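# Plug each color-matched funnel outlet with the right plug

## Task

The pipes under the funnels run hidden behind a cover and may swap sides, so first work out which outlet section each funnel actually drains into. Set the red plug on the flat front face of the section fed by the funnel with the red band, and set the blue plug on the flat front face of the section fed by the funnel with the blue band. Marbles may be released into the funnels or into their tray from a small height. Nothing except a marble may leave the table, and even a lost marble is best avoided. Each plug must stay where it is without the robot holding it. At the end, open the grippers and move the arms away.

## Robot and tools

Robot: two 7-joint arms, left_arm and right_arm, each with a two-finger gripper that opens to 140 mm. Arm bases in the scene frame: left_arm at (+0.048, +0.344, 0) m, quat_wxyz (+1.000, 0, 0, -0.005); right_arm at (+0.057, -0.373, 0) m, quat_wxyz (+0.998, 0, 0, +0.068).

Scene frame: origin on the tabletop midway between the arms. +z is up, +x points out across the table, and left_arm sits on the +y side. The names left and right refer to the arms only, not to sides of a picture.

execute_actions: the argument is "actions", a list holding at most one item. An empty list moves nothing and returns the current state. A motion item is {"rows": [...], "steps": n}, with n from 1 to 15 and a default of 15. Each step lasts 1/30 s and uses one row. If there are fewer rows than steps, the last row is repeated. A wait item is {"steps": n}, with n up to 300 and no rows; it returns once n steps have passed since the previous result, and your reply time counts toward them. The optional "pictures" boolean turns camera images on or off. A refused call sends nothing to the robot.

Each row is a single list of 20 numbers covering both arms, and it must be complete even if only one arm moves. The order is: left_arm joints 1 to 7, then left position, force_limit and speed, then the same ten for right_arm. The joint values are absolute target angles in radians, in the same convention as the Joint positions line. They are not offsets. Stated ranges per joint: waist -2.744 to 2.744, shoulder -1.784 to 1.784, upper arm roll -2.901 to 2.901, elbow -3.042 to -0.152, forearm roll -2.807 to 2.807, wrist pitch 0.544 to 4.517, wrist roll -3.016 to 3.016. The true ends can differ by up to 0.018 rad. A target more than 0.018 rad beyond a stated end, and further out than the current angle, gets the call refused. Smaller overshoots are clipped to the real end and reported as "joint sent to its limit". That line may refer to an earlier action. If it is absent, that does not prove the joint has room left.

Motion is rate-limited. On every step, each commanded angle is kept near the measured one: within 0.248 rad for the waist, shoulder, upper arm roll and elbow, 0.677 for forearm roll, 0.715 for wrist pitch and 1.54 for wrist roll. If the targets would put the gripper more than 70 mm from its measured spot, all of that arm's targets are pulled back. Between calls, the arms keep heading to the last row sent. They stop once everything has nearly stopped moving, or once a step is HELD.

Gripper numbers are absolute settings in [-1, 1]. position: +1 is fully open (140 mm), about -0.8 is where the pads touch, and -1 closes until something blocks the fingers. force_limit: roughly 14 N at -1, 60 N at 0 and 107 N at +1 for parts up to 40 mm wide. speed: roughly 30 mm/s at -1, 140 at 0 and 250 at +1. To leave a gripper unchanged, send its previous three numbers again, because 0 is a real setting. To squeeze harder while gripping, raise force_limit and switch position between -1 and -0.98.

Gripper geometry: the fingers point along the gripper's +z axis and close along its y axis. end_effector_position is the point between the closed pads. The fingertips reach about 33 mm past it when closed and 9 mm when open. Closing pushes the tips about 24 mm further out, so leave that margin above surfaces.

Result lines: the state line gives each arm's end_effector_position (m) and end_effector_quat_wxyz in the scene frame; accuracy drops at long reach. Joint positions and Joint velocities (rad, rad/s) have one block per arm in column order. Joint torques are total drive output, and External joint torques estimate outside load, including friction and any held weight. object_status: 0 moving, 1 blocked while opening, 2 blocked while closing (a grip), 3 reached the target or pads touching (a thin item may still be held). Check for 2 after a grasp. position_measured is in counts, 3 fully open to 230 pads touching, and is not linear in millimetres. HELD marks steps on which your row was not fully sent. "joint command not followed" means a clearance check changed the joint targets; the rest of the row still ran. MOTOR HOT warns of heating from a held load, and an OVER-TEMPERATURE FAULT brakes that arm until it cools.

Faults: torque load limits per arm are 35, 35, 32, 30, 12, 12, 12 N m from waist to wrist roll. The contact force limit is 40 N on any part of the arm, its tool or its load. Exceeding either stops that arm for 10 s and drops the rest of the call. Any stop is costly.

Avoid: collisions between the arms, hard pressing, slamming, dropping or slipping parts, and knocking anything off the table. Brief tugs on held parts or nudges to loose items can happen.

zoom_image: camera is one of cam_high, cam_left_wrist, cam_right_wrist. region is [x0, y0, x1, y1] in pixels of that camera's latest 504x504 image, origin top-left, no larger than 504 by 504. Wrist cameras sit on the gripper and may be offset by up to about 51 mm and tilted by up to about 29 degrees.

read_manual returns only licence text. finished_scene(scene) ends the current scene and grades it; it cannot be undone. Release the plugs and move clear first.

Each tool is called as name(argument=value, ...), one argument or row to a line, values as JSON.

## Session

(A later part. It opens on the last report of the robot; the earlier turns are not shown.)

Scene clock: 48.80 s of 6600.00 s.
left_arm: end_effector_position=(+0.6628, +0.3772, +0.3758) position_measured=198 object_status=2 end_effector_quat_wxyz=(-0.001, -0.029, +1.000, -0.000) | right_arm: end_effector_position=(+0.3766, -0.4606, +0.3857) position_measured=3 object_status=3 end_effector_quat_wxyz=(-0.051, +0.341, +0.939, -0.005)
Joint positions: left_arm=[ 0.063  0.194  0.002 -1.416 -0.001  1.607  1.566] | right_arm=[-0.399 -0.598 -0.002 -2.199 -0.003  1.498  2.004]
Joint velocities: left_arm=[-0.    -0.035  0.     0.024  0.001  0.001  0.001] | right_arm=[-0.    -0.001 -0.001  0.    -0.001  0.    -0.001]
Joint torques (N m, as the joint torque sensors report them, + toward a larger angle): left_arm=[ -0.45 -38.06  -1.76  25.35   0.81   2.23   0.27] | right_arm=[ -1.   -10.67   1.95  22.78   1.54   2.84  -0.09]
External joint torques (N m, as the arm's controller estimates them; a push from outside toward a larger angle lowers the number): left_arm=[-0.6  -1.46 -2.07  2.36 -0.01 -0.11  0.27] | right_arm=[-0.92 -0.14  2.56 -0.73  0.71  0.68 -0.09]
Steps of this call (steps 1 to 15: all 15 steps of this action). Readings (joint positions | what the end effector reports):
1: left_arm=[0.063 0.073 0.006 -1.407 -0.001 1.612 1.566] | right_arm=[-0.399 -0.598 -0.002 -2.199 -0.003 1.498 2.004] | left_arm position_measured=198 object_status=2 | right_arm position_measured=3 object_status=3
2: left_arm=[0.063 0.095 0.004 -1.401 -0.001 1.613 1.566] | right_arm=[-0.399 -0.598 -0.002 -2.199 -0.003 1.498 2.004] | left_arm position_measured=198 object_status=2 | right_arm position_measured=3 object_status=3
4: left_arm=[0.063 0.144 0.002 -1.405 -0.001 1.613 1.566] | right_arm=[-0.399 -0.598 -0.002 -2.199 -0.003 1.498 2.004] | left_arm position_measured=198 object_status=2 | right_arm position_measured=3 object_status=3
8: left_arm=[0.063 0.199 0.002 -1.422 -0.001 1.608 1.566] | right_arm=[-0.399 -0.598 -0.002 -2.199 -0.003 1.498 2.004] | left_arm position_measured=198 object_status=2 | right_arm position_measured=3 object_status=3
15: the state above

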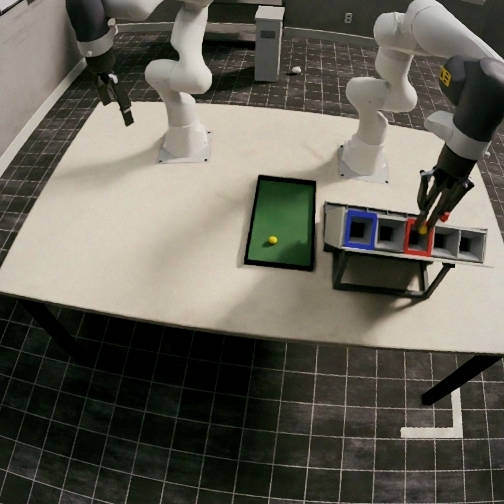

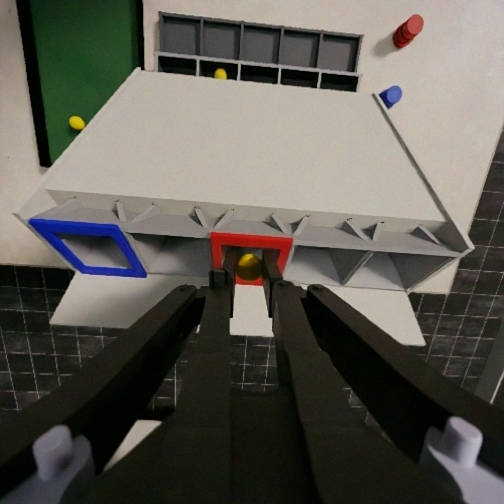

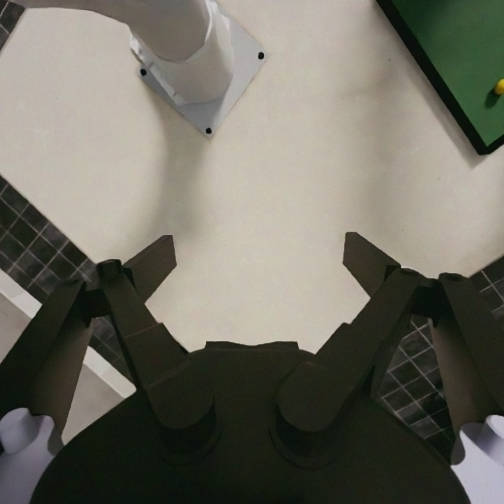

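execute_actions(
  actions=[
    {"rows":[[0.062,0.191,0,-1.414,0,1.606,1.57,-0.3,-0.6,0,-0.4,-0.6,0,-2.2,0,1.5,2.0,1,0,0]],"steps":10},
  ],
  pictures=false,
)

execute_actions(
  actions=[
    {"rows":[[0.15,-0.1,0,-1.55,0,1.6,1.57,-0.2,-0.6,0,-0.4,-0.6,0,-2.2,0,1.5,2.0,1,0,0]],"steps":10},
  ],
  pictures=false,
)

execute_actions(
  actions=[
    {"rows":[[0.7,-0.6,0,-2.1,0,1.7,1.57,-0.2,-0.6,0,-0.4,-0.6,0,-2.2,0,1.5,2.0,1,0,0]],"steps":15},
  ],
)

execute_actions(
  actions=[
    {"rows":[[0.905,-0.55,0,-2.45,0,2.0,1.57,-0.2,-0.6,0,-0.4,-0.6,0,-2.2,0,1.5,2.0,1,0,0]],"steps":15},
  ],
  pictures=false,
)

execute_actions(
  actions=[
    {"rows":[[0.905,-0.33,0,-2.685,0,2.36,1.57,-0.2,-0.6,0,-0.4,-0.6,0,-2.2,0,1.5,2.0,1,0,0]],"steps":15},
  ],
  pictures=false,
)

execute_actions(
  actions=[
    {"steps":14},
  ],
)

Scene clock: 54.33 s of 6600.00 s.
left_arm: end_effector_position=(+0.6630, +0.3772, +0.3773) position_measured=167 object_status=0 end_effector_quat_wxyz=(+0.000, -0.029, +1.000, -0.000) | right_arm: end_effector_position=(+0.3766, -0.4606, +0.3857) position_measured=3 object_status=3 end_effector_quat_wxyz=(-0.051, +0.341, +0.939, -0.005)
Joint positions: left_arm=[ 0.063  0.192  0.001 -1.415 -0.001  1.607  1.566] | right_arm=[-0.399 -0.598 -0.002 -2.199 -0.003  1.498  2.004]
Joint velocities: left_arm=[-0.001 -0.001  0.    -0.002  0.001 -0.    -0.   ] | right_arm=[-0.001 -0.001  0.001 -0.     0.     0.    -0.   ]
Joint torques (N m, as the joint torque sensors report them, + toward a larger angle): left_arm=[ -0.88 -38.84  -0.98  25.98   0.88   2.2    0.43] | right_arm=[ -0.32 -11.5    2.4   22.2    1.42   2.87  -0.03]
External joint torques (N m, as the arm's controller estimates them; a push from outside toward a larger angle lowers the number): left_arm=[-0.88 -0.93 -1.17  2.28  0.06 -0.2   0.43] | right_arm=[-0.31 -0.98  2.9  -1.28  0.58  0.71 -0.03]
Steps of this call (steps 1 to 15: the robot went on to your last target; steps 16 to 90: nothing new was sent; then 2.20 s passed at rest; steps 91 to 100: all 10 steps of this action). Readings (joint positions | what the end effector reports):
91: left_arm=[0.063 0.192 0.001 -1.415 -0.001 1.607 1.566] | right_arm=[-0.399 -0.598 -0.002 -2.199 -0.003 1.498 2.004] | left_arm position_measured=198 object_status=0 | right_arm position_measured=3 object_status=3
92: left_arm=[0.063 0.192 0.001 -1.415 -0.001 1.607 1.566] | right_arm=[-0.399 -0.598 -0.002 -2.199 -0.003 1.498 2.004] | left_arm position_measured=196 object_status=0 | right_arm position_measured=3 object_status=3
94: left_arm=[0.063 0.192 0.001 -1.415 -0.001 1.607 1.566] | right_arm=[-0.399 -0.598 -0.002 -2.199 -0.003 1.498 2.004] | left_arm position_measured=176 object_status=0 | right_arm position_measured=3 object_status=3
98: left_arm=[0.063 0.192 0.001 -1.415 -0.001 1.607 1.566] | right_arm=[-0.399 -0.598 -0.002 -2.199 -0.003 1.498 2.004] | left_arm position_measured=167 object_status=0 | right_arm position_measured=3 object_status=3
100: the state above

Scene clock: 54.67 s of 6600.00 s.
left_arm: end_effector_position=(+0.6011, +0.4228, +0.4954) position_measured=154 object_status=3 end_effector_quat_wxyz=(+0.089, -0.073, +0.993, +0.005) | right_arm: end_effector_position=(+0.3766, -0.4606, +0.3857) position_measured=3 object_status=3 end_effector_quat_wxyz=(-0.051, +0.341, +0.939, -0.005)
Joint positions: left_arm=[ 0.148 -0.107  0.004 -1.533 -0.001  1.603  1.566] | right_arm=[-0.399 -0.598 -0.002 -2.199 -0.003  1.498  2.004]
Joint velocities: left_arm=[ 0.021 -0.207 -0.    -0.018 -0.001 -0.    -0.001] | right_arm=[-0.001  0.     0.001  0.001 -0.     0.001 -0.   ]
Joint torques (N m, as the joint torque sensors report them, + toward a larger angle): left_arm=[ -0.48 -11.55  -2.67  14.54   0.82   2.38   0.27] | right_arm=[ -0.87 -11.84   1.77  22.53   1.41   2.8    0.03]
External joint torques (N m, as the arm's controller estimates them; a push from outside toward a larger angle lowers the number): left_arm=[ 1.1  -0.91 -0.05  0.    0.41  0.28  0.29] | right_arm=[-0.86 -1.39  2.27 -0.91  0.58  0.65  0.03]
Steps of this call (steps 1 to 10: all 10 steps of this action). Readings (joint positions | what the end effector reports):
1: left_arm=[0.072 0.169 -0.005 -1.447 -0.001 1.609 1.566] | right_arm=[-0.399 -0.598 -0.002 -2.199 -0.003 1.498 2.004] | left_arm position_measured=167 object_status=0 | right_arm position_measured=3 object_status=3
2: left_arm=[0.084 0.135 -0.006 -1.476 -0.001 1.605 1.566] | right_arm=[-0.399 -0.598 -0.002 -2.199 -0.003 1.498 2.004] | left_arm position_measured=160 object_status=0 | right_arm position_measured=3 object_status=3
4: left_arm=[0.108 0.058 -0.005 -1.510 -0.001 1.603 1.566] | right_arm=[-0.399 -0.598 -0.002 -2.199 -0.003 1.498 2.004] | left_arm position_measured=154 object_status=0 | right_arm position_measured=3 object_status=3
8: left_arm=[0.144 -0.081 0.003 -1.532 -0.001 1.603 1.566] | right_arm=[-0.399 -0.598 -0.002 -2.199 -0.003 1.498 2.004] | left_arm position_measured=154 object_status=0 | right_arm position_measured=3 object_status=3
10: the state above

Scene clock: 55.17 s of 6600.00 s.
left_arm: end_effector_position=(+0.3732, +0.6063, +0.4600) position_measured=154 object_status=3 end_effector_quat_wxyz=(+0.092, -0.333, +0.938, +0.028) | right_arm: end_effector_position=(+0.3766, -0.4606, +0.3857) position_measured=3 object_status=3 end_effector_quat_wxyz=(-0.051, +0.341, +0.939, -0.005)
Joint positions: left_arm=[ 0.678 -0.584  0.011 -2.073 -0.001  1.681  1.566] | right_arm=[-0.399 -0.598 -0.002 -2.199 -0.003  1.498  2.004]
Joint velocities: left_arm=[ 0.34  -0.24   0.002 -0.34  -0.001  0.078  0.   ] | right_arm=[ 0.    -0.001 -0.    -0.     0.001  0.001 -0.   ]
Joint torques (N m, as the joint torque sensors report them, + toward a larger angle): left_arm=[-3.8  -8.27 -7.21 24.74  0.91  3.68  0.29] | right_arm=[ -1.01 -10.55   1.84  22.03   1.36   2.91  -0.09]
External joint torques (N m, as the arm's controller estimates them; a push from outside toward a larger angle lowers the number): left_arm=[ 1.79 -1.19  0.79  0.46  0.81  0.42  0.31] | right_arm=[-1.02  0.07  2.33 -1.51  0.52  0.75 -0.09]
Steps of this call (steps 1 to 15: all 15 steps of this action). Readings (joint positions | what the end effector reports):
1: left_arm=[0.174 -0.134 -0.010 -1.568 -0.002 1.614 1.566] | right_arm=[-0.399 -0.598 -0.002 -2.199 -0.003 1.498 2.004] | left_arm position_measured=154 object_status=3 | right_arm position_measured=3 object_status=3
2: left_arm=[0.206 -0.168 -0.014 -1.607 -0.003 1.620 1.566] | right_arm=[-0.399 -0.598 -0.002 -2.199 -0.003 1.498 2.004] | left_arm position_measured=154 object_status=3 | right_arm position_measured=3 object_status=3
4: left_arm=[0.278 -0.239 -0.012 -1.683 -0.003 1.632 1.566] | right_arm=[-0.399 -0.598 -0.002 -2.199 -0.003 1.498 2.004] | left_arm position_measured=154 object_status=3 | right_arm position_measured=3 object_status=3
8: left_arm=[0.436 -0.392 -0.004 -1.840 -0.003 1.653 1.566] | right_arm=[-0.399 -0.598 -0.002 -2.199 -0.003 1.498 2.004] | left_arm position_measured=154 object_status=3 | right_arm position_measured=3 object_status=3
15: the state above

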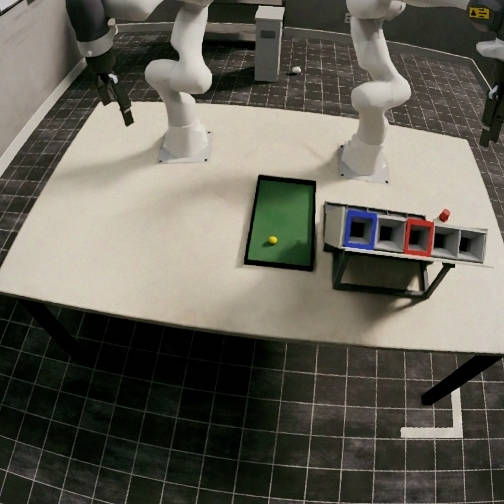

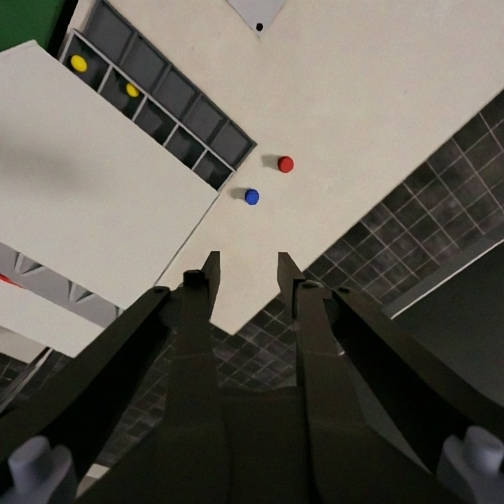

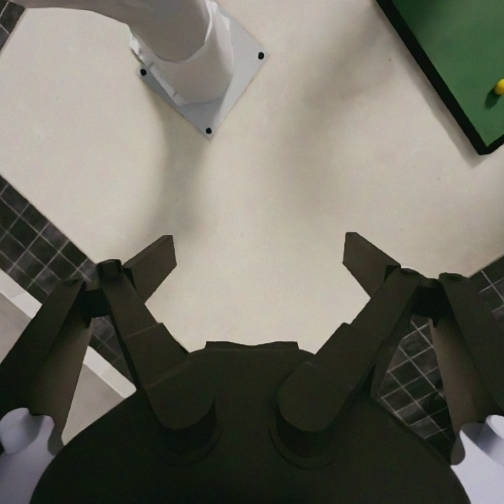

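Scene clock: 55.67 s of 6600.00 s.
left_arm: end_effector_position=(+0.3012, +0.6590, +0.2859) position_measured=154 object_status=3 end_effector_quat_wxyz=(+0.029, -0.434, +0.900, +0.012) | right_arm: end_effector_position=(+0.3766, -0.4606, +0.3857) position_measured=3 object_status=3 end_effector_quat_wxyz=(-0.051, +0.341, +0.939, -0.005)
Joint positions: left_arm=[ 0.902 -0.545  0.003 -2.449 -0.002  1.966  1.566] | right_arm=[-0.399 -0.598 -0.002 -2.199 -0.003  1.498  2.004]
Joint velocities: left_arm=[ 0.013 -0.033 -0.009  0.002  0.001  0.191  0.   ] | right_arm=[ 0.    -0.001 -0.001 -0.001 -0.     0.001  0.001]
Joint torques (N m, as the joint torque sensors report them, + toward a larger angle): left_arm=[  1.38 -14.11  -3.2   26.04   1.02   2.84   0.27] | right_arm=[ -0.22 -11.24   1.7   21.62   1.48   2.78  -0.08]
External joint torques (N m, as the arm's controller estimates them; a push from outside toward a larger angle lowers the number): left_arm=[ 1.52 -1.   -2.55  1.48  0.25  0.35  0.27] | right_arm=[-0.17 -0.79  2.26 -1.8   0.65  0.64 -0.08]
Steps of this call (steps 1 to 15: all 15 steps of this action). Readings (joint positions | what the end effector reports):
1: left_arm=[0.708 -0.592 0.004 -2.099 -0.002 1.709 1.566] | right_arm=[-0.399 -0.598 -0.002 -2.199 -0.003 1.498 2.004] | left_arm position_measured=154 object_status=3 | right_arm position_measured=3 object_status=3
2: left_arm=[0.738 -0.592 0.002 -2.133 -0.002 1.736 1.566] | right_arm=[-0.399 -0.598 -0.002 -2.199 -0.003 1.498 2.004] | left_arm position_measured=154 object_status=3 | right_arm position_measured=3 object_status=3
4: left_arm=[0.791 -0.584 0.002 -2.212 -0.002 1.785 1.566] | right_arm=[-0.399 -0.598 -0.002 -2.199 -0.003 1.498 2.004] | left_arm position_measured=154 object_status=3 | right_arm position_measured=3 object_status=3
8: left_arm=[0.872 -0.558 0.002 -2.385 -0.002 1.884 1.566] | right_arm=[-0.399 -0.598 -0.002 -2.199 -0.003 1.498 2.004] | left_arm position_measured=154 object_status=3 | right_arm position_measured=3 object_status=3
15: the state above

Scene clock: 56.17 s of 6600.00 s.
left_arm: end_effector_position=(+0.2876, +0.6423, +0.1234) position_measured=154 object_status=3 end_effector_quat_wxyz=(-0.015, -0.435, +0.900, -0.008) | right_arm: end_effector_position=(+0.3766, -0.4606, +0.3857) position_measured=3 object_status=3 end_effector_quat_wxyz=(-0.051, +0.341, +0.939, -0.005)
Joint positions: left_arm=[ 0.903 -0.328  0.002 -2.686 -0.002  2.324  1.566] | right_arm=[-0.399 -0.598 -0.002 -2.199 -0.003  1.498  2.004]
Joint velocities: left_arm=[-0.001 -0.001 -0.001  0.004  0.     0.206 -0.   ] | right_arm=[-0.001  0.001 -0.001 -0.     0.001 -0.001 -0.003]
Joint torques (N m, as the joint torque sensors report them, + toward a larger angle): left_arm=[  1.57 -18.38  -1.31  23.     0.91   2.61   0.31] | right_arm=[ -0.77 -11.3    1.5   22.57   1.5    2.88  -0.04]
External joint torques (N m, as the arm's controller estimates them; a push from outside toward a larger angle lowers the number): left_arm=[ 1.58 -0.98 -0.99  1.97  0.34  0.4   0.3 ] | right_arm=[-0.73 -0.91  2.06 -0.83  0.66  0.74 -0.04]
Steps of this call (steps 1 to 15: all 15 steps of this action). Readings (joint positions | what the end effector reports):
1: left_arm=[0.902 -0.537 0.003 -2.463 -0.002 1.999 1.566] | right_arm=[-0.399 -0.598 -0.002 -2.199 -0.003 1.498 2.004] | left_arm position_measured=154 object_status=3 | right_arm position_measured=3 object_status=3
2: left_arm=[0.902 -0.516 0.003 -2.488 -0.002 2.030 1.566] | right_arm=[-0.399 -0.598 -0.002 -2.199 -0.003 1.498 2.004] | left_arm position_measured=154 object_status=3 | right_arm position_measured=3 object_status=3
4: left_arm=[0.902 -0.459 0.003 -2.548 -0.002 2.094 1.566] | right_arm=[-0.399 -0.598 -0.002 -2.199 -0.003 1.498 2.004] | left_arm position_measured=154 object_status=3 | right_arm position_measured=3 object_status=3
8: left_arm=[0.903 -0.347 0.002 -2.664 -0.002 2.228 1.566] | right_arm=[-0.399 -0.598 -0.002 -2.199 -0.003 1.498 2.004] | left_arm position_measured=154 object_status=3 | right_arm position_measured=3 object_status=3
15: the state above

Scene clock: 56.63 s of 6600.00 s.
left_arm: end_effector_position=(+0.2940, +0.6502, +0.1261) position_measured=154 object_status=3 end_effector_quat_wxyz=(-0.001, -0.435, +0.900, -0.001) | right_arm: end_effector_position=(+0.3766, -0.4606, +0.3857) position_measured=3 object_status=3 end_effector_quat_wxyz=(-0.051, +0.341, +0.939, -0.005)
Joint positions: left_arm=[ 0.903 -0.328  0.002 -2.686 -0.002  2.355  1.566] | right_arm=[-0.399 -0.598 -0.002 -2.199 -0.003  1.498  2.004]
Joint velocities: left_arm=[ 0.    -0.001  0.    -0.    -0.002  0.013  0.001] | right_arm=[-0.001  0.     0.001  0.    -0.    -0.002 -0.   ]
Joint torques (N m, as the joint torque sensors report them, + toward a larger angle): left_arm=[  1.35 -18.73  -1.79  23.78   0.84   2.74   0.29] | right_arm=[ -0.91 -11.32   2.08  21.72   1.48   2.72  -0.12]
External joint torques (N m, as the arm's controller estimates them; a push from outside toward a larger angle lowers the number): left_arm=[ 1.32 -0.96 -1.51  2.3   0.27  0.33  0.29] | right_arm=[-0.94 -0.88  2.55 -1.73  0.63  0.57 -0.12]
Steps of this call (steps 1 to 14: the robot went on to your last target). Readings (joint positions | what the end effector reports):
1: left_arm=[0.903 -0.328 0.002 -2.686 -0.002 2.330 1.566] | right_arm=[-0.399 -0.598 -0.002 -2.199 -0.003 1.498 2.004] | left_arm position_measured=154 object_status=3 | right_arm position_measured=3 object_status=3
2: left_arm=[0.903 -0.328 0.002 -2.686 -0.002 2.335 1.566] | right_arm=[-0.399 -0.598 -0.002 -2.199 -0.003 1.498 2.004] | left_arm position_measured=154 object_status=3 | right_arm position_measured=3 object_status=3
4: left_arm=[0.903 -0.328 0.002 -2.686 -0.002 2.342 1.566] | right_arm=[-0.399 -0.598 -0.002 -2.199 -0.003 1.498 2.004] | left_arm position_measured=154 object_status=3 | right_arm position_measured=3 object_status=3
8: left_arm=[0.903 -0.328 0.002 -2.686 -0.002 2.351 1.566] | right_arm=[-0.399 -0.598 -0.002 -2.199 -0.003 1.498 2.004] | left_arm position_measured=154 object_status=3 | right_arm position_measured=3 object_status=3
14: the state above

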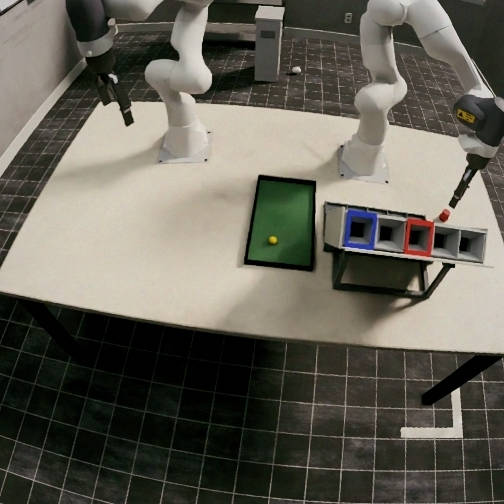

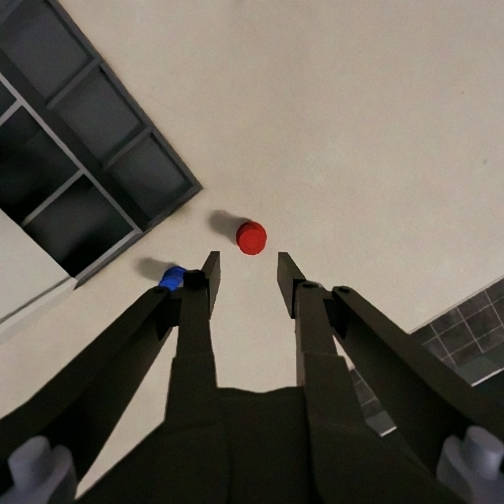

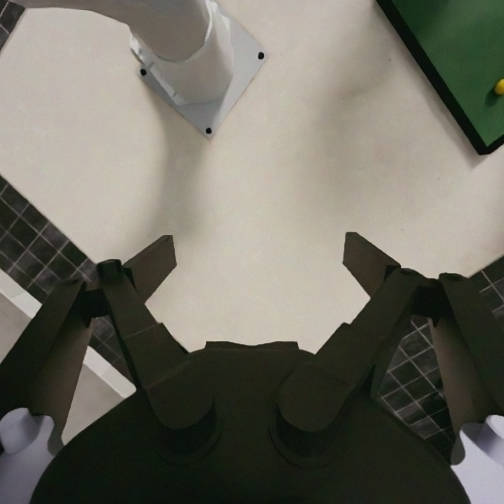

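execute_actions(
  actions=[
    {"rows":[[0.916,-0.3215,0,-2.763,0,2.45,1.57,-0.2,-0.4,-0.5,-0.4,-0.6,0,-2.2,0,1.5,2.0,1,0,0]],"steps":12},
  ],
  pictures=false,
)

execute_actions(
  actions=[
    {"rows":[[0.916,-0.25,0,-2.78,0,2.55,1.57,-0.2,-0.4,-0.5,-0.4,-0.6,0,-2.2,0,1.5,2.0,1,0,0]],"steps":8},
  ],
  pictures=false,
)

execute_actions(
  actions=[
    {"rows":[[0.916,-0.181,0,-2.7946,0,2.617,1.57,-0.2,-0.4,-0.5,-0.4,-0.6,0,-2.2,0,1.5,2.0,1,0,0]],"steps":15},
  ],
  pictures=false,
)

execute_actions(
  actions=[
    {"rows":[[0.916,-0.181,0,-2.7946,0,2.617,1.57,-1,-0.4,-0.5,-0.4,-0.6,0,-2.2,0,1.5,2.0,1,0,0]],"steps":15},
  ],
  pictures=false,
)

execute_actions(
  actions=[
    {"steps":4},
  ],
  pictures=false,
)

execute_actions(
  actions=[
    {"rows":[[0.916,-0.45,0,-2.74,0,2.28,1.57,-1,-0.4,-0.5,-0.4,-0.6,0,-2.2,0,1.5,2.0,1,0,0]],"steps":12},
  ],
  pictures=false,
)

execute_actions(
  actions=[
    {"rows":[[0.6,-0.704,0,-2.931,0,2.2,1.157,-1,-0.4,-0.5,-0.4,-0.6,0,-2.2,0,1.5,2.0,1,0,0]],"steps":10},
  ],
  pictures=false,
)

execute_actions(
  actions=[
    {"rows":[[-0.403,-0.704,0,-2.931,0,2.227,1.157,-1,-0.4,-0.5,-0.4,-0.6,0,-2.2,0,1.5,2.0,1,0,0]],"steps":15},
  ],
  pictures=false,
)

execute_actions(
  actions=[
    {"steps":10},
  ],
  pictures=false,
)

execute_actions(
  actions=[
    {"rows":[[-0.403,-0.56,0,-2.99,0,2.435,1.157,-1,-0.4,-0.5,-0.4,-0.6,0,-2.2,0,1.5,2.0,1,0,0]],"steps":15},
  ],
)

Scene clock: 71.20 s of 6600.00 s.
left_arm: end_effector_position=(+0.2809, +0.6400, +0.1001) position_measured=154 object_status=3 end_effector_quat_wxyz=(-0.001, -0.439, +0.898, -0.001) | right_arm: end_effector_position=(+0.3766, -0.4606, +0.3857) position_measured=3 object_status=3 end_effector_quat_wxyz=(-0.051, +0.341, +0.939, -0.005)
Joint positions: left_arm=[ 0.914 -0.321  0.001 -2.762 -0.002  2.438  1.566] | right_arm=[-0.399 -0.598 -0.002 -2.199 -0.003  1.498  2.004]
Joint velocities: left_arm=[-0.    -0.001  0.    -0.    -0.001  0.056  0.001] | right_arm=[ 0.    -0.001  0.     0.    -0.001  0.    -0.   ]
Joint torques (N m, as the joint torque sensors report them, + toward a larger angle): left_arm=[  2.37 -16.79  -0.85  21.21   0.79   2.77   0.3 ] | right_arm=[ -0.34 -11.74   1.76  21.92   1.4    2.81  -0.14]
External joint torques (N m, as the arm's controller estimates them; a push from outside toward a larger angle lowers the number): left_arm=[ 2.38  0.19 -0.54  0.77  0.27  0.39  0.3 ] | right_arm=[-0.37 -1.22  2.23 -1.57  0.56  0.66 -0.14]
Steps of this call (steps 1 to 30: the robot went on to your last target; steps 31 to 100: nothing new was sent; then 10.83 s passed at rest; steps 101 to 112: all 12 steps of this action). Readings (joint positions | what the end effector reports):
101: left_arm=[0.905 -0.330 0.001 -2.700 -0.002 2.376 1.566] | right_arm=[-0.399 -0.598 -0.002 -2.199 -0.003 1.498 2.004] | left_arm position_measured=154 object_status=3 | right_arm position_measured=3 object_status=3
102: left_arm=[0.908 -0.329 0.001 -2.719 -0.002 2.389 1.566] | right_arm=[-0.399 -0.598 -0.002 -2.199 -0.003 1.498 2.004] | left_arm position_measured=154 object_status=3 | right_arm position_measured=3 object_status=3
104: left_arm=[0.912 -0.324 0.001 -2.747 -0.002 2.407 1.566] | right_arm=[-0.399 -0.598 -0.002 -2.199 -0.003 1.498 2.004] | left_arm position_measured=154 object_status=3 | right_arm position_measured=3 object_status=3
108: left_arm=[0.913 -0.321 0.001 -2.761 -0.002 2.427 1.566] | right_arm=[-0.399 -0.598 -0.002 -2.199 -0.003 1.498 2.004] | left_arm position_measured=154 object_status=3 | right_arm position_measured=3 object_status=3
112: the state above

Scene clock: 71.47 s of 6600.00 s.
left_arm: end_effector_position=(+0.2805, +0.6396, +0.0742) position_measured=154 object_status=3 end_effector_quat_wxyz=(-0.002, -0.439, +0.898, -0.001) | right_arm: end_effector_position=(+0.3766, -0.4606, +0.3857) position_measured=3 object_status=3 end_effector_quat_wxyz=(-0.051, +0.341, +0.939, -0.005)
Joint positions: left_arm=[ 0.914 -0.252  0.001 -2.78  -0.002  2.524  1.566] | right_arm=[-0.399 -0.598 -0.002 -2.199 -0.003  1.498  2.004]
Joint velocities: left_arm=[-0.001  0.009 -0.     0.001 -0.     0.14   0.001] | right_arm=[ 0.001  0.     0.    -0.     0.002 -0.    -0.   ]
Joint torques (N m, as the joint torque sensors report them, + toward a larger angle): left_arm=[  2.04 -17.24  -0.6   21.62   0.71   2.83   0.35] | right_arm=[ -0.99 -11.73   2.47  22.17   1.49   2.81   0.01]
External joint torques (N m, as the arm's controller estimates them; a push from outside toward a larger angle lowers the number): left_arm=[ 2.03  1.82 -0.38  1.57  0.24  0.39  0.35] | right_arm=[-1.01 -1.32  2.96 -1.24  0.65  0.66  0.01]
Steps of this call (steps 1 to 8: all 8 steps of this action). Readings (joint positions | what the end effector reports):
1: left_arm=[0.914 -0.310 0.001 -2.762 -0.002 2.458 1.566] | right_arm=[-0.399 -0.598 -0.002 -2.199 -0.003 1.498 2.004] | left_arm position_measured=154 object_status=3 | right_arm position_measured=3 object_status=3
2: left_arm=[0.914 -0.292 0.001 -2.765 -0.002 2.475 1.566] | right_arm=[-0.399 -0.598 -0.002 -2.199 -0.003 1.498 2.004] | left_arm position_measured=154 object_status=3 | right_arm position_measured=3 object_status=3
4: left_arm=[0.914 -0.266 0.001 -2.775 -0.002 2.498 1.566] | right_arm=[-0.399 -0.598 -0.002 -2.199 -0.003 1.498 2.004] | left_arm position_measured=154 object_status=3 | right_arm position_measured=3 object_status=3
8: the state above

Scene clock: 71.97 s of 6600.00 s.
left_arm: end_effector_position=(+0.2803, +0.6395, +0.0503) position_measured=154 object_status=3 end_effector_quat_wxyz=(-0.001, -0.439, +0.898, -0.001) | right_arm: end_effector_position=(+0.3766, -0.4606, +0.3857) position_measured=3 object_status=3 end_effector_quat_wxyz=(-0.051, +0.341, +0.939, -0.005)
Joint positions: left_arm=[ 0.914 -0.183  0.001 -2.795 -0.002  2.61   1.566] | right_arm=[-0.399 -0.598 -0.002 -2.199 -0.003  1.498  2.004]
Joint velocities: left_arm=[-0.001  0.    -0.     0.001 -0.     0.029 -0.001] | right_arm=[-0.    -0.001  0.001 -0.001 -0.001  0.001  0.   ]
Joint torques (N m, as the joint torque sensors report them, + toward a larger angle): left_arm=[  1.38 -18.13  -0.99  20.15   0.65   2.82   0.35] | right_arm=[ -1.12 -11.21   2.07  22.62   1.56   2.82   0.04]
External joint torques (N m, as the arm's controller estimates them; a push from outside toward a larger angle lowers the number): left_arm=[ 1.42  1.37 -0.78  2.01  0.23  0.42  0.35] | right_arm=[-1.17 -0.7   2.5  -0.85  0.71  0.67  0.04]
Steps of this call (steps 1 to 15: all 15 steps of this action). Readings (joint positions | what the end effector reports):
1: left_arm=[0.914 -0.241 0.001 -2.780 -0.002 2.541 1.566] | right_arm=[-0.399 -0.598 -0.002 -2.199 -0.003 1.498 2.004] | left_arm position_measured=154 object_status=3 | right_arm position_measured=3 object_status=3
2: left_arm=[0.914 -0.223 0.001 -2.782 -0.002 2.555 1.566] | right_arm=[-0.399 -0.598 -0.002 -2.199 -0.003 1.498 2.004] | left_arm position_measured=154 object_status=3 | right_arm position_measured=3 object_status=3
4: left_arm=[0.914 -0.197 0.001 -2.790 -0.002 2.574 1.566] | right_arm=[-0.399 -0.598 -0.002 -2.199 -0.003 1.498 2.004] | left_arm position_measured=154 object_status=3 | right_arm position_measured=3 object_status=3
8: left_arm=[0.914 -0.183 0.001 -2.795 -0.002 2.595 1.566] | right_arm=[-0.399 -0.598 -0.002 -2.199 -0.003 1.498 2.004] | left_arm position_measured=154 object_status=3 | right_arm position_measured=3 object_status=3
15: the state above

Scene clock: 72.47 s of 6600.00 s.
left_arm: end_effector_position=(+0.2812, +0.6407, +0.0508) position_measured=190 object_status=2 end_effector_quat_wxyz=(+0.001, -0.439, +0.898, -0.000) | right_arm: end_effector_position=(+0.3766, -0.4606, +0.3857) position_measured=3 object_status=3 end_effector_quat_wxyz=(-0.051, +0.341, +0.939, -0.005)
Joint positions: left_arm=[ 0.914 -0.183  0.001 -2.795 -0.002  2.613  1.566] | right_arm=[-0.399 -0.598 -0.002 -2.199 -0.003  1.498  2.004]
Joint velocities: left_arm=[ 0.001 -0.001 -0.    -0.     0.     0.001  0.001] | right_arm=[ 0.002 -0.001 -0.     0.001  0.001 -0.002 -0.   ]
Joint torques (N m, as the joint torque sensors report them, + toward a larger angle): left_arm=[  1.55 -17.57  -0.97  19.66   0.69   2.85   0.26] | right_arm=[ -0.84 -11.25   2.14  22.27   1.46   2.82   0.  ]
External joint torques (N m, as the arm's controller estimates them; a push from outside toward a larger angle lowers the number): left_arm=[ 1.54  2.04 -0.8   1.41  0.28  0.41  0.26] | right_arm=[-0.89 -0.7   2.59 -1.25  0.61  0.66  0.  ]
Steps of this call (steps 1 to 15: all 15 steps of this action). Readings (joint positions | what the end effector reports):
1: left_arm=[0.914 -0.183 0.001 -2.795 -0.002 2.610 1.566] | right_arm=[-0.399 -0.598 -0.002 -2.199 -0.003 1.498 2.004] | left_arm position_measured=154 object_status=0 | right_arm position_measured=3 object_status=3
2: left_arm=[0.914 -0.183 0.001 -2.795 -0.002 2.611 1.566] | right_arm=[-0.399 -0.598 -0.002 -2.199 -0.003 1.498 2.004] | left_arm position_measured=158 object_status=0 | right_arm position_measured=3 object_status=3
4: left_arm=[0.914 -0.183 0.001 -2.795 -0.002 2.612 1.566] | right_arm=[-0.399 -0.598 -0.002 -2.199 -0.003 1.498 2.004] | left_arm position_measured=167 object_status=0 | right_arm position_measured=3 object_status=3
8: left_arm=[0.914 -0.183 0.001 -2.795 -0.002 2.613 1.566] | right_arm=[-0.399 -0.598 -0.002 -2.199 -0.003 1.498 2.004] | left_arm position_measured=186 object_status=0 | right_arm position_measured=3 object_status=3
15: the state above

Scene clock: 72.60 s of 6600.00 s.
left_arm: end_effector_position=(+0.2812, +0.6407, +0.0508) position_measured=190 object_status=2 end_effector_quat_wxyz=(+0.001, -0.439, +0.898, -0.000) | right_arm: end_effector_position=(+0.3766, -0.4606, +0.3857) position_measured=3 object_status=3 end_effector_quat_wxyz=(-0.051, +0.341, +0.939, -0.005)
Joint positions: left_arm=[ 0.914 -0.183  0.001 -2.795 -0.002  2.613  1.566] | right_arm=[-0.399 -0.598 -0.002 -2.199 -0.003  1.498  2.004]
Joint velocities: left_arm=[-0.    -0.    -0.002  0.    -0.001  0.    -0.001] | right_arm=[-0.001  0.     0.    -0.    -0.     0.002 -0.   ]
Joint torques (N m, as the joint torque sensors report them, + toward a larger angle): left_arm=[  1.65 -17.99  -1.08  19.82   0.73   2.91   0.28] | right_arm=[ -1.22 -11.6    1.26  21.35   1.52   2.84  -0.1 ]
External joint torques (N m, as the arm's controller estimates them; a push from outside toward a larger angle lowers the number): left_arm=[ 1.66  1.57 -0.9   1.59  0.32  0.49  0.28] | right_arm=[-1.18 -1.14  1.81 -2.1   0.69  0.69 -0.1 ]
Steps of this call (steps 1 to 4: the robot went on to your last target). Readings (joint positions | what the end effector reports):
1: left_arm=[0.914 -0.183 0.001 -2.795 -0.002 2.613 1.566] | right_arm=[-0.399 -0.598 -0.002 -2.199 -0.003 1.498 2.004] | left_arm position_measured=190 object_status=2 | right_arm position_measured=3 object_status=3
2: left_arm=[0.914 -0.183 0.001 -2.795 -0.002 2.613 1.566] | right_arm=[-0.399 -0.598 -0.002 -2.199 -0.003 1.498 2.004] | left_arm position_measured=190 object_status=2 | right_arm position_measured=3 object_status=3
4: the state above

Scene clock: 73.00 s of 6600.00 s.
left_arm: end_effector_position=(+0.2815, +0.6408, +0.1470) position_measured=190 object_status=2 end_effector_quat_wxyz=(+0.013, -0.439, +0.898, +0.006) | right_arm: end_effector_position=(+0.3766, -0.4606, +0.3857) position_measured=3 object_status=3 end_effector_quat_wxyz=(-0.051, +0.341, +0.939, -0.005)
Joint positions: left_arm=[ 0.914 -0.449  0.    -2.738 -0.002  2.318  1.566] | right_arm=[-0.399 -0.598 -0.002 -2.199 -0.003  1.498  2.004]
Joint velocities: left_arm=[-0.001  0.     0.001 -0.027  0.    -0.221 -0.001] | right_arm=[-0.001  0.     0.    -0.001  0.    -0.    -0.   ]
Joint torques (N m, as the joint torque sensors report them, + toward a larger angle): left_arm=[  0.91 -14.31  -1.17  25.07   0.85   2.33   0.35] | right_arm=[ -0.3  -10.84   1.2   22.13   1.54   2.75  -0.03]
External joint torques (N m, as the arm's controller estimates them; a push from outside toward a larger angle lowers the number): left_arm=[ 0.96  0.44 -0.71  2.03  0.22 -0.35  0.35] | right_arm=[-0.26 -0.42  1.76 -1.27  0.71  0.6  -0.03]
Steps of this call (steps 1 to 12: all 12 steps of this action). Readings (joint positions | what the end effector reports):
1: left_arm=[0.914 -0.213 0.000 -2.793 -0.002 2.565 1.566] | right_arm=[-0.399 -0.598 -0.002 -2.199 -0.003 1.498 2.004] | left_arm position_measured=190 object_status=2 | right_arm position_measured=3 object_status=3
2: left_arm=[0.914 -0.268 0.000 -2.787 -0.002 2.519 1.566] | right_arm=[-0.399 -0.598 -0.002 -2.199 -0.003 1.498 2.004] | left_arm position_measured=190 object_status=2 | right_arm position_measured=3 object_status=3
4: left_arm=[0.914 -0.374 0.000 -2.758 -0.002 2.443 1.566] | right_arm=[-0.399 -0.598 -0.002 -2.199 -0.003 1.498 2.004] | left_arm position_measured=190 object_status=2 | right_arm position_measured=3 object_status=3
8: left_arm=[0.914 -0.447 0.000 -2.734 -0.002 2.361 1.566] | right_arm=[-0.399 -0.598 -0.002 -2.199 -0.003 1.498 2.004] | left_arm position_measured=190 object_status=2 | right_arm position_measured=3 object_status=3
12: the state above

Scene clock: 73.33 s of 6600.00 s.
left_arm: end_effector_position=(+0.2967, +0.5138, +0.1399) position_measured=190 object_status=2 end_effector_quat_wxyz=(-0.003, -0.412, +0.911, +0.000) | right_arm: end_effector_position=(+0.3766, -0.4606, +0.3857) position_measured=3 object_status=3 end_effector_quat_wxyz=(-0.051, +0.341, +0.939, -0.005)
Joint positions: left_arm=[ 0.61  -0.696 -0.003 -2.925 -0.001  2.223  1.319] | right_arm=[-0.399 -0.598 -0.002 -2.199 -0.003  1.498  2.004]
Joint velocities: left_arm=[-0.116 -0.077  0.007 -0.081 -0.001 -0.131 -0.523] | right_arm=[-0.     0.     0.    -0.    -0.001 -0.     0.   ]
Joint torques (N m, as the joint torque sensors report them, + toward a larger angle): left_arm=[-0.32 -6.74  0.85 25.24  0.82  2.21 -0.28] | right_arm=[ -0.97 -10.85   2.51  21.94   1.46   2.82   0.04]
External joint torques (N m, as the arm's controller estimates them; a push from outside toward a larger angle lowers the number): left_arm=[-1.24 -0.79  0.8   1.76  0.14 -0.36 -0.28] | right_arm=[-1.02 -0.36  2.95 -1.53  0.62  0.67  0.04]
Steps of this call (steps 1 to 10: all 10 steps of this action). Readings (joint positions | what the end effector reports):
1: left_arm=[0.882 -0.478 0.010 -2.764 -0.001 2.310 1.544] | right_arm=[-0.399 -0.598 -0.002 -2.199 -0.003 1.498 2.004] | left_arm position_measured=190 object_status=2 | right_arm position_measured=3 object_status=3
2: left_arm=[0.836 -0.521 0.010 -2.799 -0.001 2.298 1.521] | right_arm=[-0.399 -0.598 -0.002 -2.199 -0.003 1.498 2.004] | left_arm position_measured=190 object_status=2 | right_arm position_measured=3 object_status=3
4: left_arm=[0.733 -0.602 0.005 -2.856 -0.001 2.273 1.465] | right_arm=[-0.399 -0.598 -0.002 -2.199 -0.003 1.498 2.004] | left_arm position_measured=190 object_status=2 | right_arm position_measured=3 object_status=3
8: left_arm=[0.623 -0.687 -0.004 -2.916 -0.001 2.234 1.358] | right_arm=[-0.399 -0.598 -0.002 -2.199 -0.003 1.498 2.004] | left_arm position_measured=190 object_status=2 | right_arm position_measured=3 object_status=3
10: the state above

Scene clock: 73.83 s of 6600.00 s.
left_arm: end_effector_position=(+0.3280, +0.2330, +0.1402) position_measured=190 object_status=2 end_effector_quat_wxyz=(+0.000, +0.001, +1.000, +0.002) | right_arm: end_effector_position=(+0.3766, -0.4606, +0.3857) position_measured=3 object_status=3 end_effector_quat_wxyz=(-0.051, +0.341, +0.939, -0.005)
Joint positions: left_arm=[-0.365 -0.702 -0.005 -2.928 -0.     2.226  1.194] | right_arm=[-0.399 -0.598 -0.002 -2.199 -0.003  1.498  2.004]
Joint velocities: left_arm=[-0.511  0.    -0.001 -0.011 -0.001  0.    -0.112] | right_arm=[-0.001 -0.     0.     0.    -0.001  0.    -0.   ]
Joint torques (N m, as the joint torque sensors report them, + toward a larger angle): left_arm=[ 3.04 -7.34  2.66 23.63  0.58  2.44 -0.16] | right_arm=[ -0.66 -11.36   1.66  22.18   1.54   2.72   0.01]
External joint torques (N m, as the arm's controller estimates them; a push from outside toward a larger angle lowers the number): left_arm=[-0.95 -0.94 -0.15  1.16 -0.06  0.1  -0.17] | right_arm=[-0.68 -0.93  2.13 -1.25  0.7   0.57  0.  ]
Steps of this call (steps 1 to 15: all 15 steps of this action). Readings (joint positions | what the end effector reports):
1: left_arm=[0.554 -0.698 0.009 -2.927 -0.001 2.223 1.303] | right_arm=[-0.399 -0.598 -0.002 -2.199 -0.003 1.498 2.004] | left_arm position_measured=190 object_status=2 | right_arm position_measured=3 object_status=3
2: left_arm=[0.480 -0.699 0.007 -2.928 -0.001 2.223 1.290] | right_arm=[-0.399 -0.598 -0.002 -2.199 -0.003 1.498 2.004] | left_arm position_measured=190 object_status=2 | right_arm position_measured=3 object_status=3
4: left_arm=[0.333 -0.700 0.003 -2.928 -0.000 2.224 1.266] | right_arm=[-0.399 -0.598 -0.002 -2.199 -0.003 1.498 2.004] | left_arm position_measured=190 object_status=2 | right_arm position_measured=3 object_status=3
8: left_arm=[0.036 -0.701 0.001 -2.928 -0.000 2.226 1.231] | right_arm=[-0.399 -0.598 -0.002 -2.199 -0.003 1.498 2.004] | left_arm position_measured=190 object_status=2 | right_arm position_measured=3 object_status=3
15: the state above

Scene clock: 74.17 s of 6600.00 s.
left_arm: end_effector_position=(+0.3234, +0.2238, +0.1395) position_measured=190 object_status=2 end_effector_quat_wxyz=(-0.001, +0.007, +1.000, +0.001) | right_arm: end_effector_position=(+0.3766, -0.4606, +0.3857) position_measured=3 object_status=3 end_effector_quat_wxyz=(-0.051, +0.341, +0.939, -0.005)
Joint positions: left_arm=[-0.4   -0.702 -0.002 -2.93  -0.     2.226  1.172] | right_arm=[-0.399 -0.598 -0.002 -2.199 -0.003  1.498  2.004]
Joint velocities: left_arm=[-0.007 -0.001  0.002 -0.001  0.001  0.001 -0.036] | right_arm=[-0.001  0.    -0.001  0.001  0.     0.     0.001]
Joint torques (N m, as the joint torque sensors report them, + toward a larger angle): left_arm=[-1.19 -6.38  0.95 24.07  0.6   2.55 -0.02] | right_arm=[ -1.08 -11.24   1.2   22.8    1.53   2.72   0.02]
External joint torques (N m, as the arm's controller estimates them; a push from outside toward a larger angle lowers the number): left_arm=[-1.18  0.09  1.53  1.35 -0.04  0.13 -0.02] | right_arm=[-1.05 -0.84  1.76 -0.64  0.69  0.57  0.02]
Steps of this call (steps 1 to 10: the robot went on to your last target). Readings (joint positions | what the end effector reports):
1: left_arm=[-0.378 -0.702 -0.005 -2.929 -0.000 2.226 1.191] | right_arm=[-0.399 -0.598 -0.002 -2.199 -0.003 1.498 2.004] | left_arm position_measured=190 object_status=2 | right_arm position_measured=3 object_status=3
2: left_arm=[-0.387 -0.702 -0.005 -2.929 -0.000 2.226 1.188] | right_arm=[-0.399 -0.598 -0.002 -2.199 -0.003 1.498 2.004] | left_arm position_measured=190 object_status=2 | right_arm position_measured=3 object_status=3
4: left_arm=[-0.395 -0.702 -0.004 -2.930 -0.000 2.226 1.182] | right_arm=[-0.399 -0.598 -0.002 -2.199 -0.003 1.498 2.004] | left_arm position_measured=190 object_status=2 | right_arm position_measured=3 object_status=3
8: left_arm=[-0.400 -0.702 -0.002 -2.930 -0.000 2.226 1.175] | right_arm=[-0.399 -0.598 -0.002 -2.199 -0.003 1.498 2.004] | left_arm position_measured=190 object_status=2 | right_arm position_measured=3 object_status=3
10: the state above

Scene clock: 74.67 s of 6600.00 s.
left_arm: end_effector_position=(+0.3230, +0.2239, +0.0886) position_measured=190 object_status=2 end_effector_quat_wxyz=(-0.003, +0.002, +1.000, +0.002) | right_arm: end_effector_position=(+0.3766, -0.4606, +0.3857) position_measured=3 object_status=3 end_effector_quat_wxyz=(-0.051, +0.341, +0.939, -0.005)
Joint positions: left_arm=[-0.401 -0.562 -0.002 -2.991 -0.     2.421  1.163] | right_arm=[-0.399 -0.598 -0.002 -2.199 -0.003  1.498  2.004]
Joint velocities: left_arm=[ 0.     0.001  0.     0.     0.     0.067 -0.006] | right_arm=[-0.001 -0.001  0.     0.     0.002  0.001  0.001]
Joint torques (N m, as the joint torque sensors report them, + toward a larger angle): left_arm=[-1.98 -6.91  0.1  23.63  0.51  2.77  0.07] | right_arm=[ -0.52 -12.1    2.28  22.16   1.48   2.79  -0.1 ]
External joint torques (N m, as the arm's controller estimates them; a push from outside toward a larger angle lowers the number): left_arm=[-1.96  1.93  0.59  3.03 -0.01  0.39  0.07] | right_arm=[-0.5  -1.59  2.81 -1.29  0.64  0.64 -0.1 ]
Steps of this call (steps 1 to 15: all 15 steps of this action). Readings (joint positions | what the end effector reports):
1: left_arm=[-0.400 -0.678 -0.002 -2.936 -0.000 2.264 1.171] | right_arm=[-0.399 -0.598 -0.002 -2.199 -0.003 1.498 2.004] | left_arm position_measured=190 object_status=2 | right_arm position_measured=3 object_status=3
2: left_arm=[-0.401 -0.640 -0.002 -2.949 -0.000 2.297 1.170] | right_arm=[-0.399 -0.598 -0.002 -2.199 -0.003 1.498 2.004] | left_arm position_measured=190 object_status=2 | right_arm position_measured=3 object_status=3
4: left_arm=[-0.401 -0.589 -0.002 -2.977 -0.000 2.339 1.168] | right_arm=[-0.399 -0.598 -0.002 -2.199 -0.003 1.498 2.004] | left_arm position_measured=190 object_status=2 | right_arm position_measured=3 object_status=3
8: left_arm=[-0.401 -0.563 -0.002 -2.991 -0.000 2.387 1.166] | right_arm=[-0.399 -0.598 -0.002 -2.199 -0.003 1.498 2.004] | left_arm position_measured=190 object_status=2 | right_arm position_measured=3 object_status=3
15: the state above

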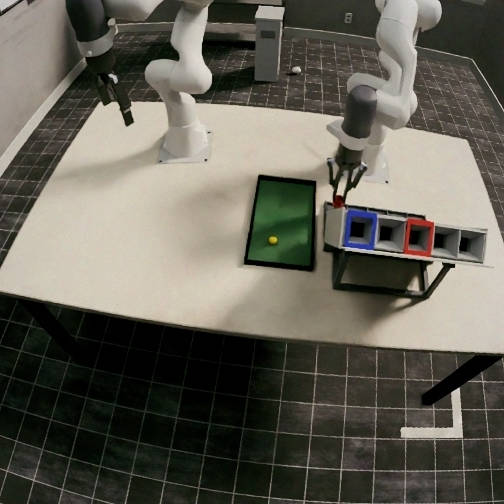

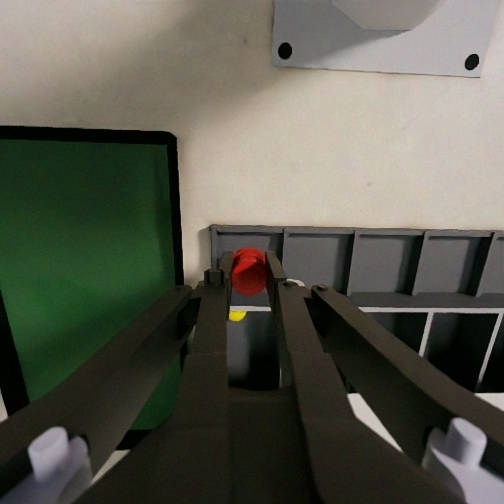

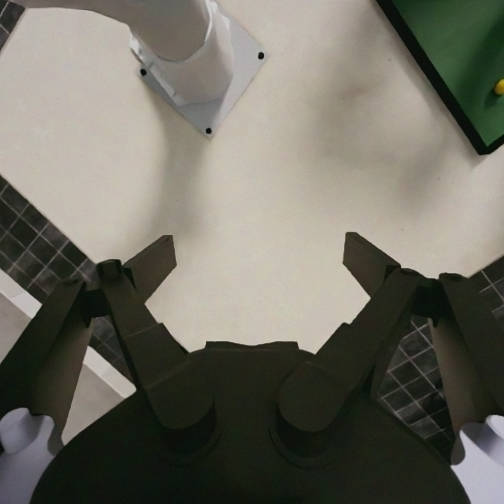

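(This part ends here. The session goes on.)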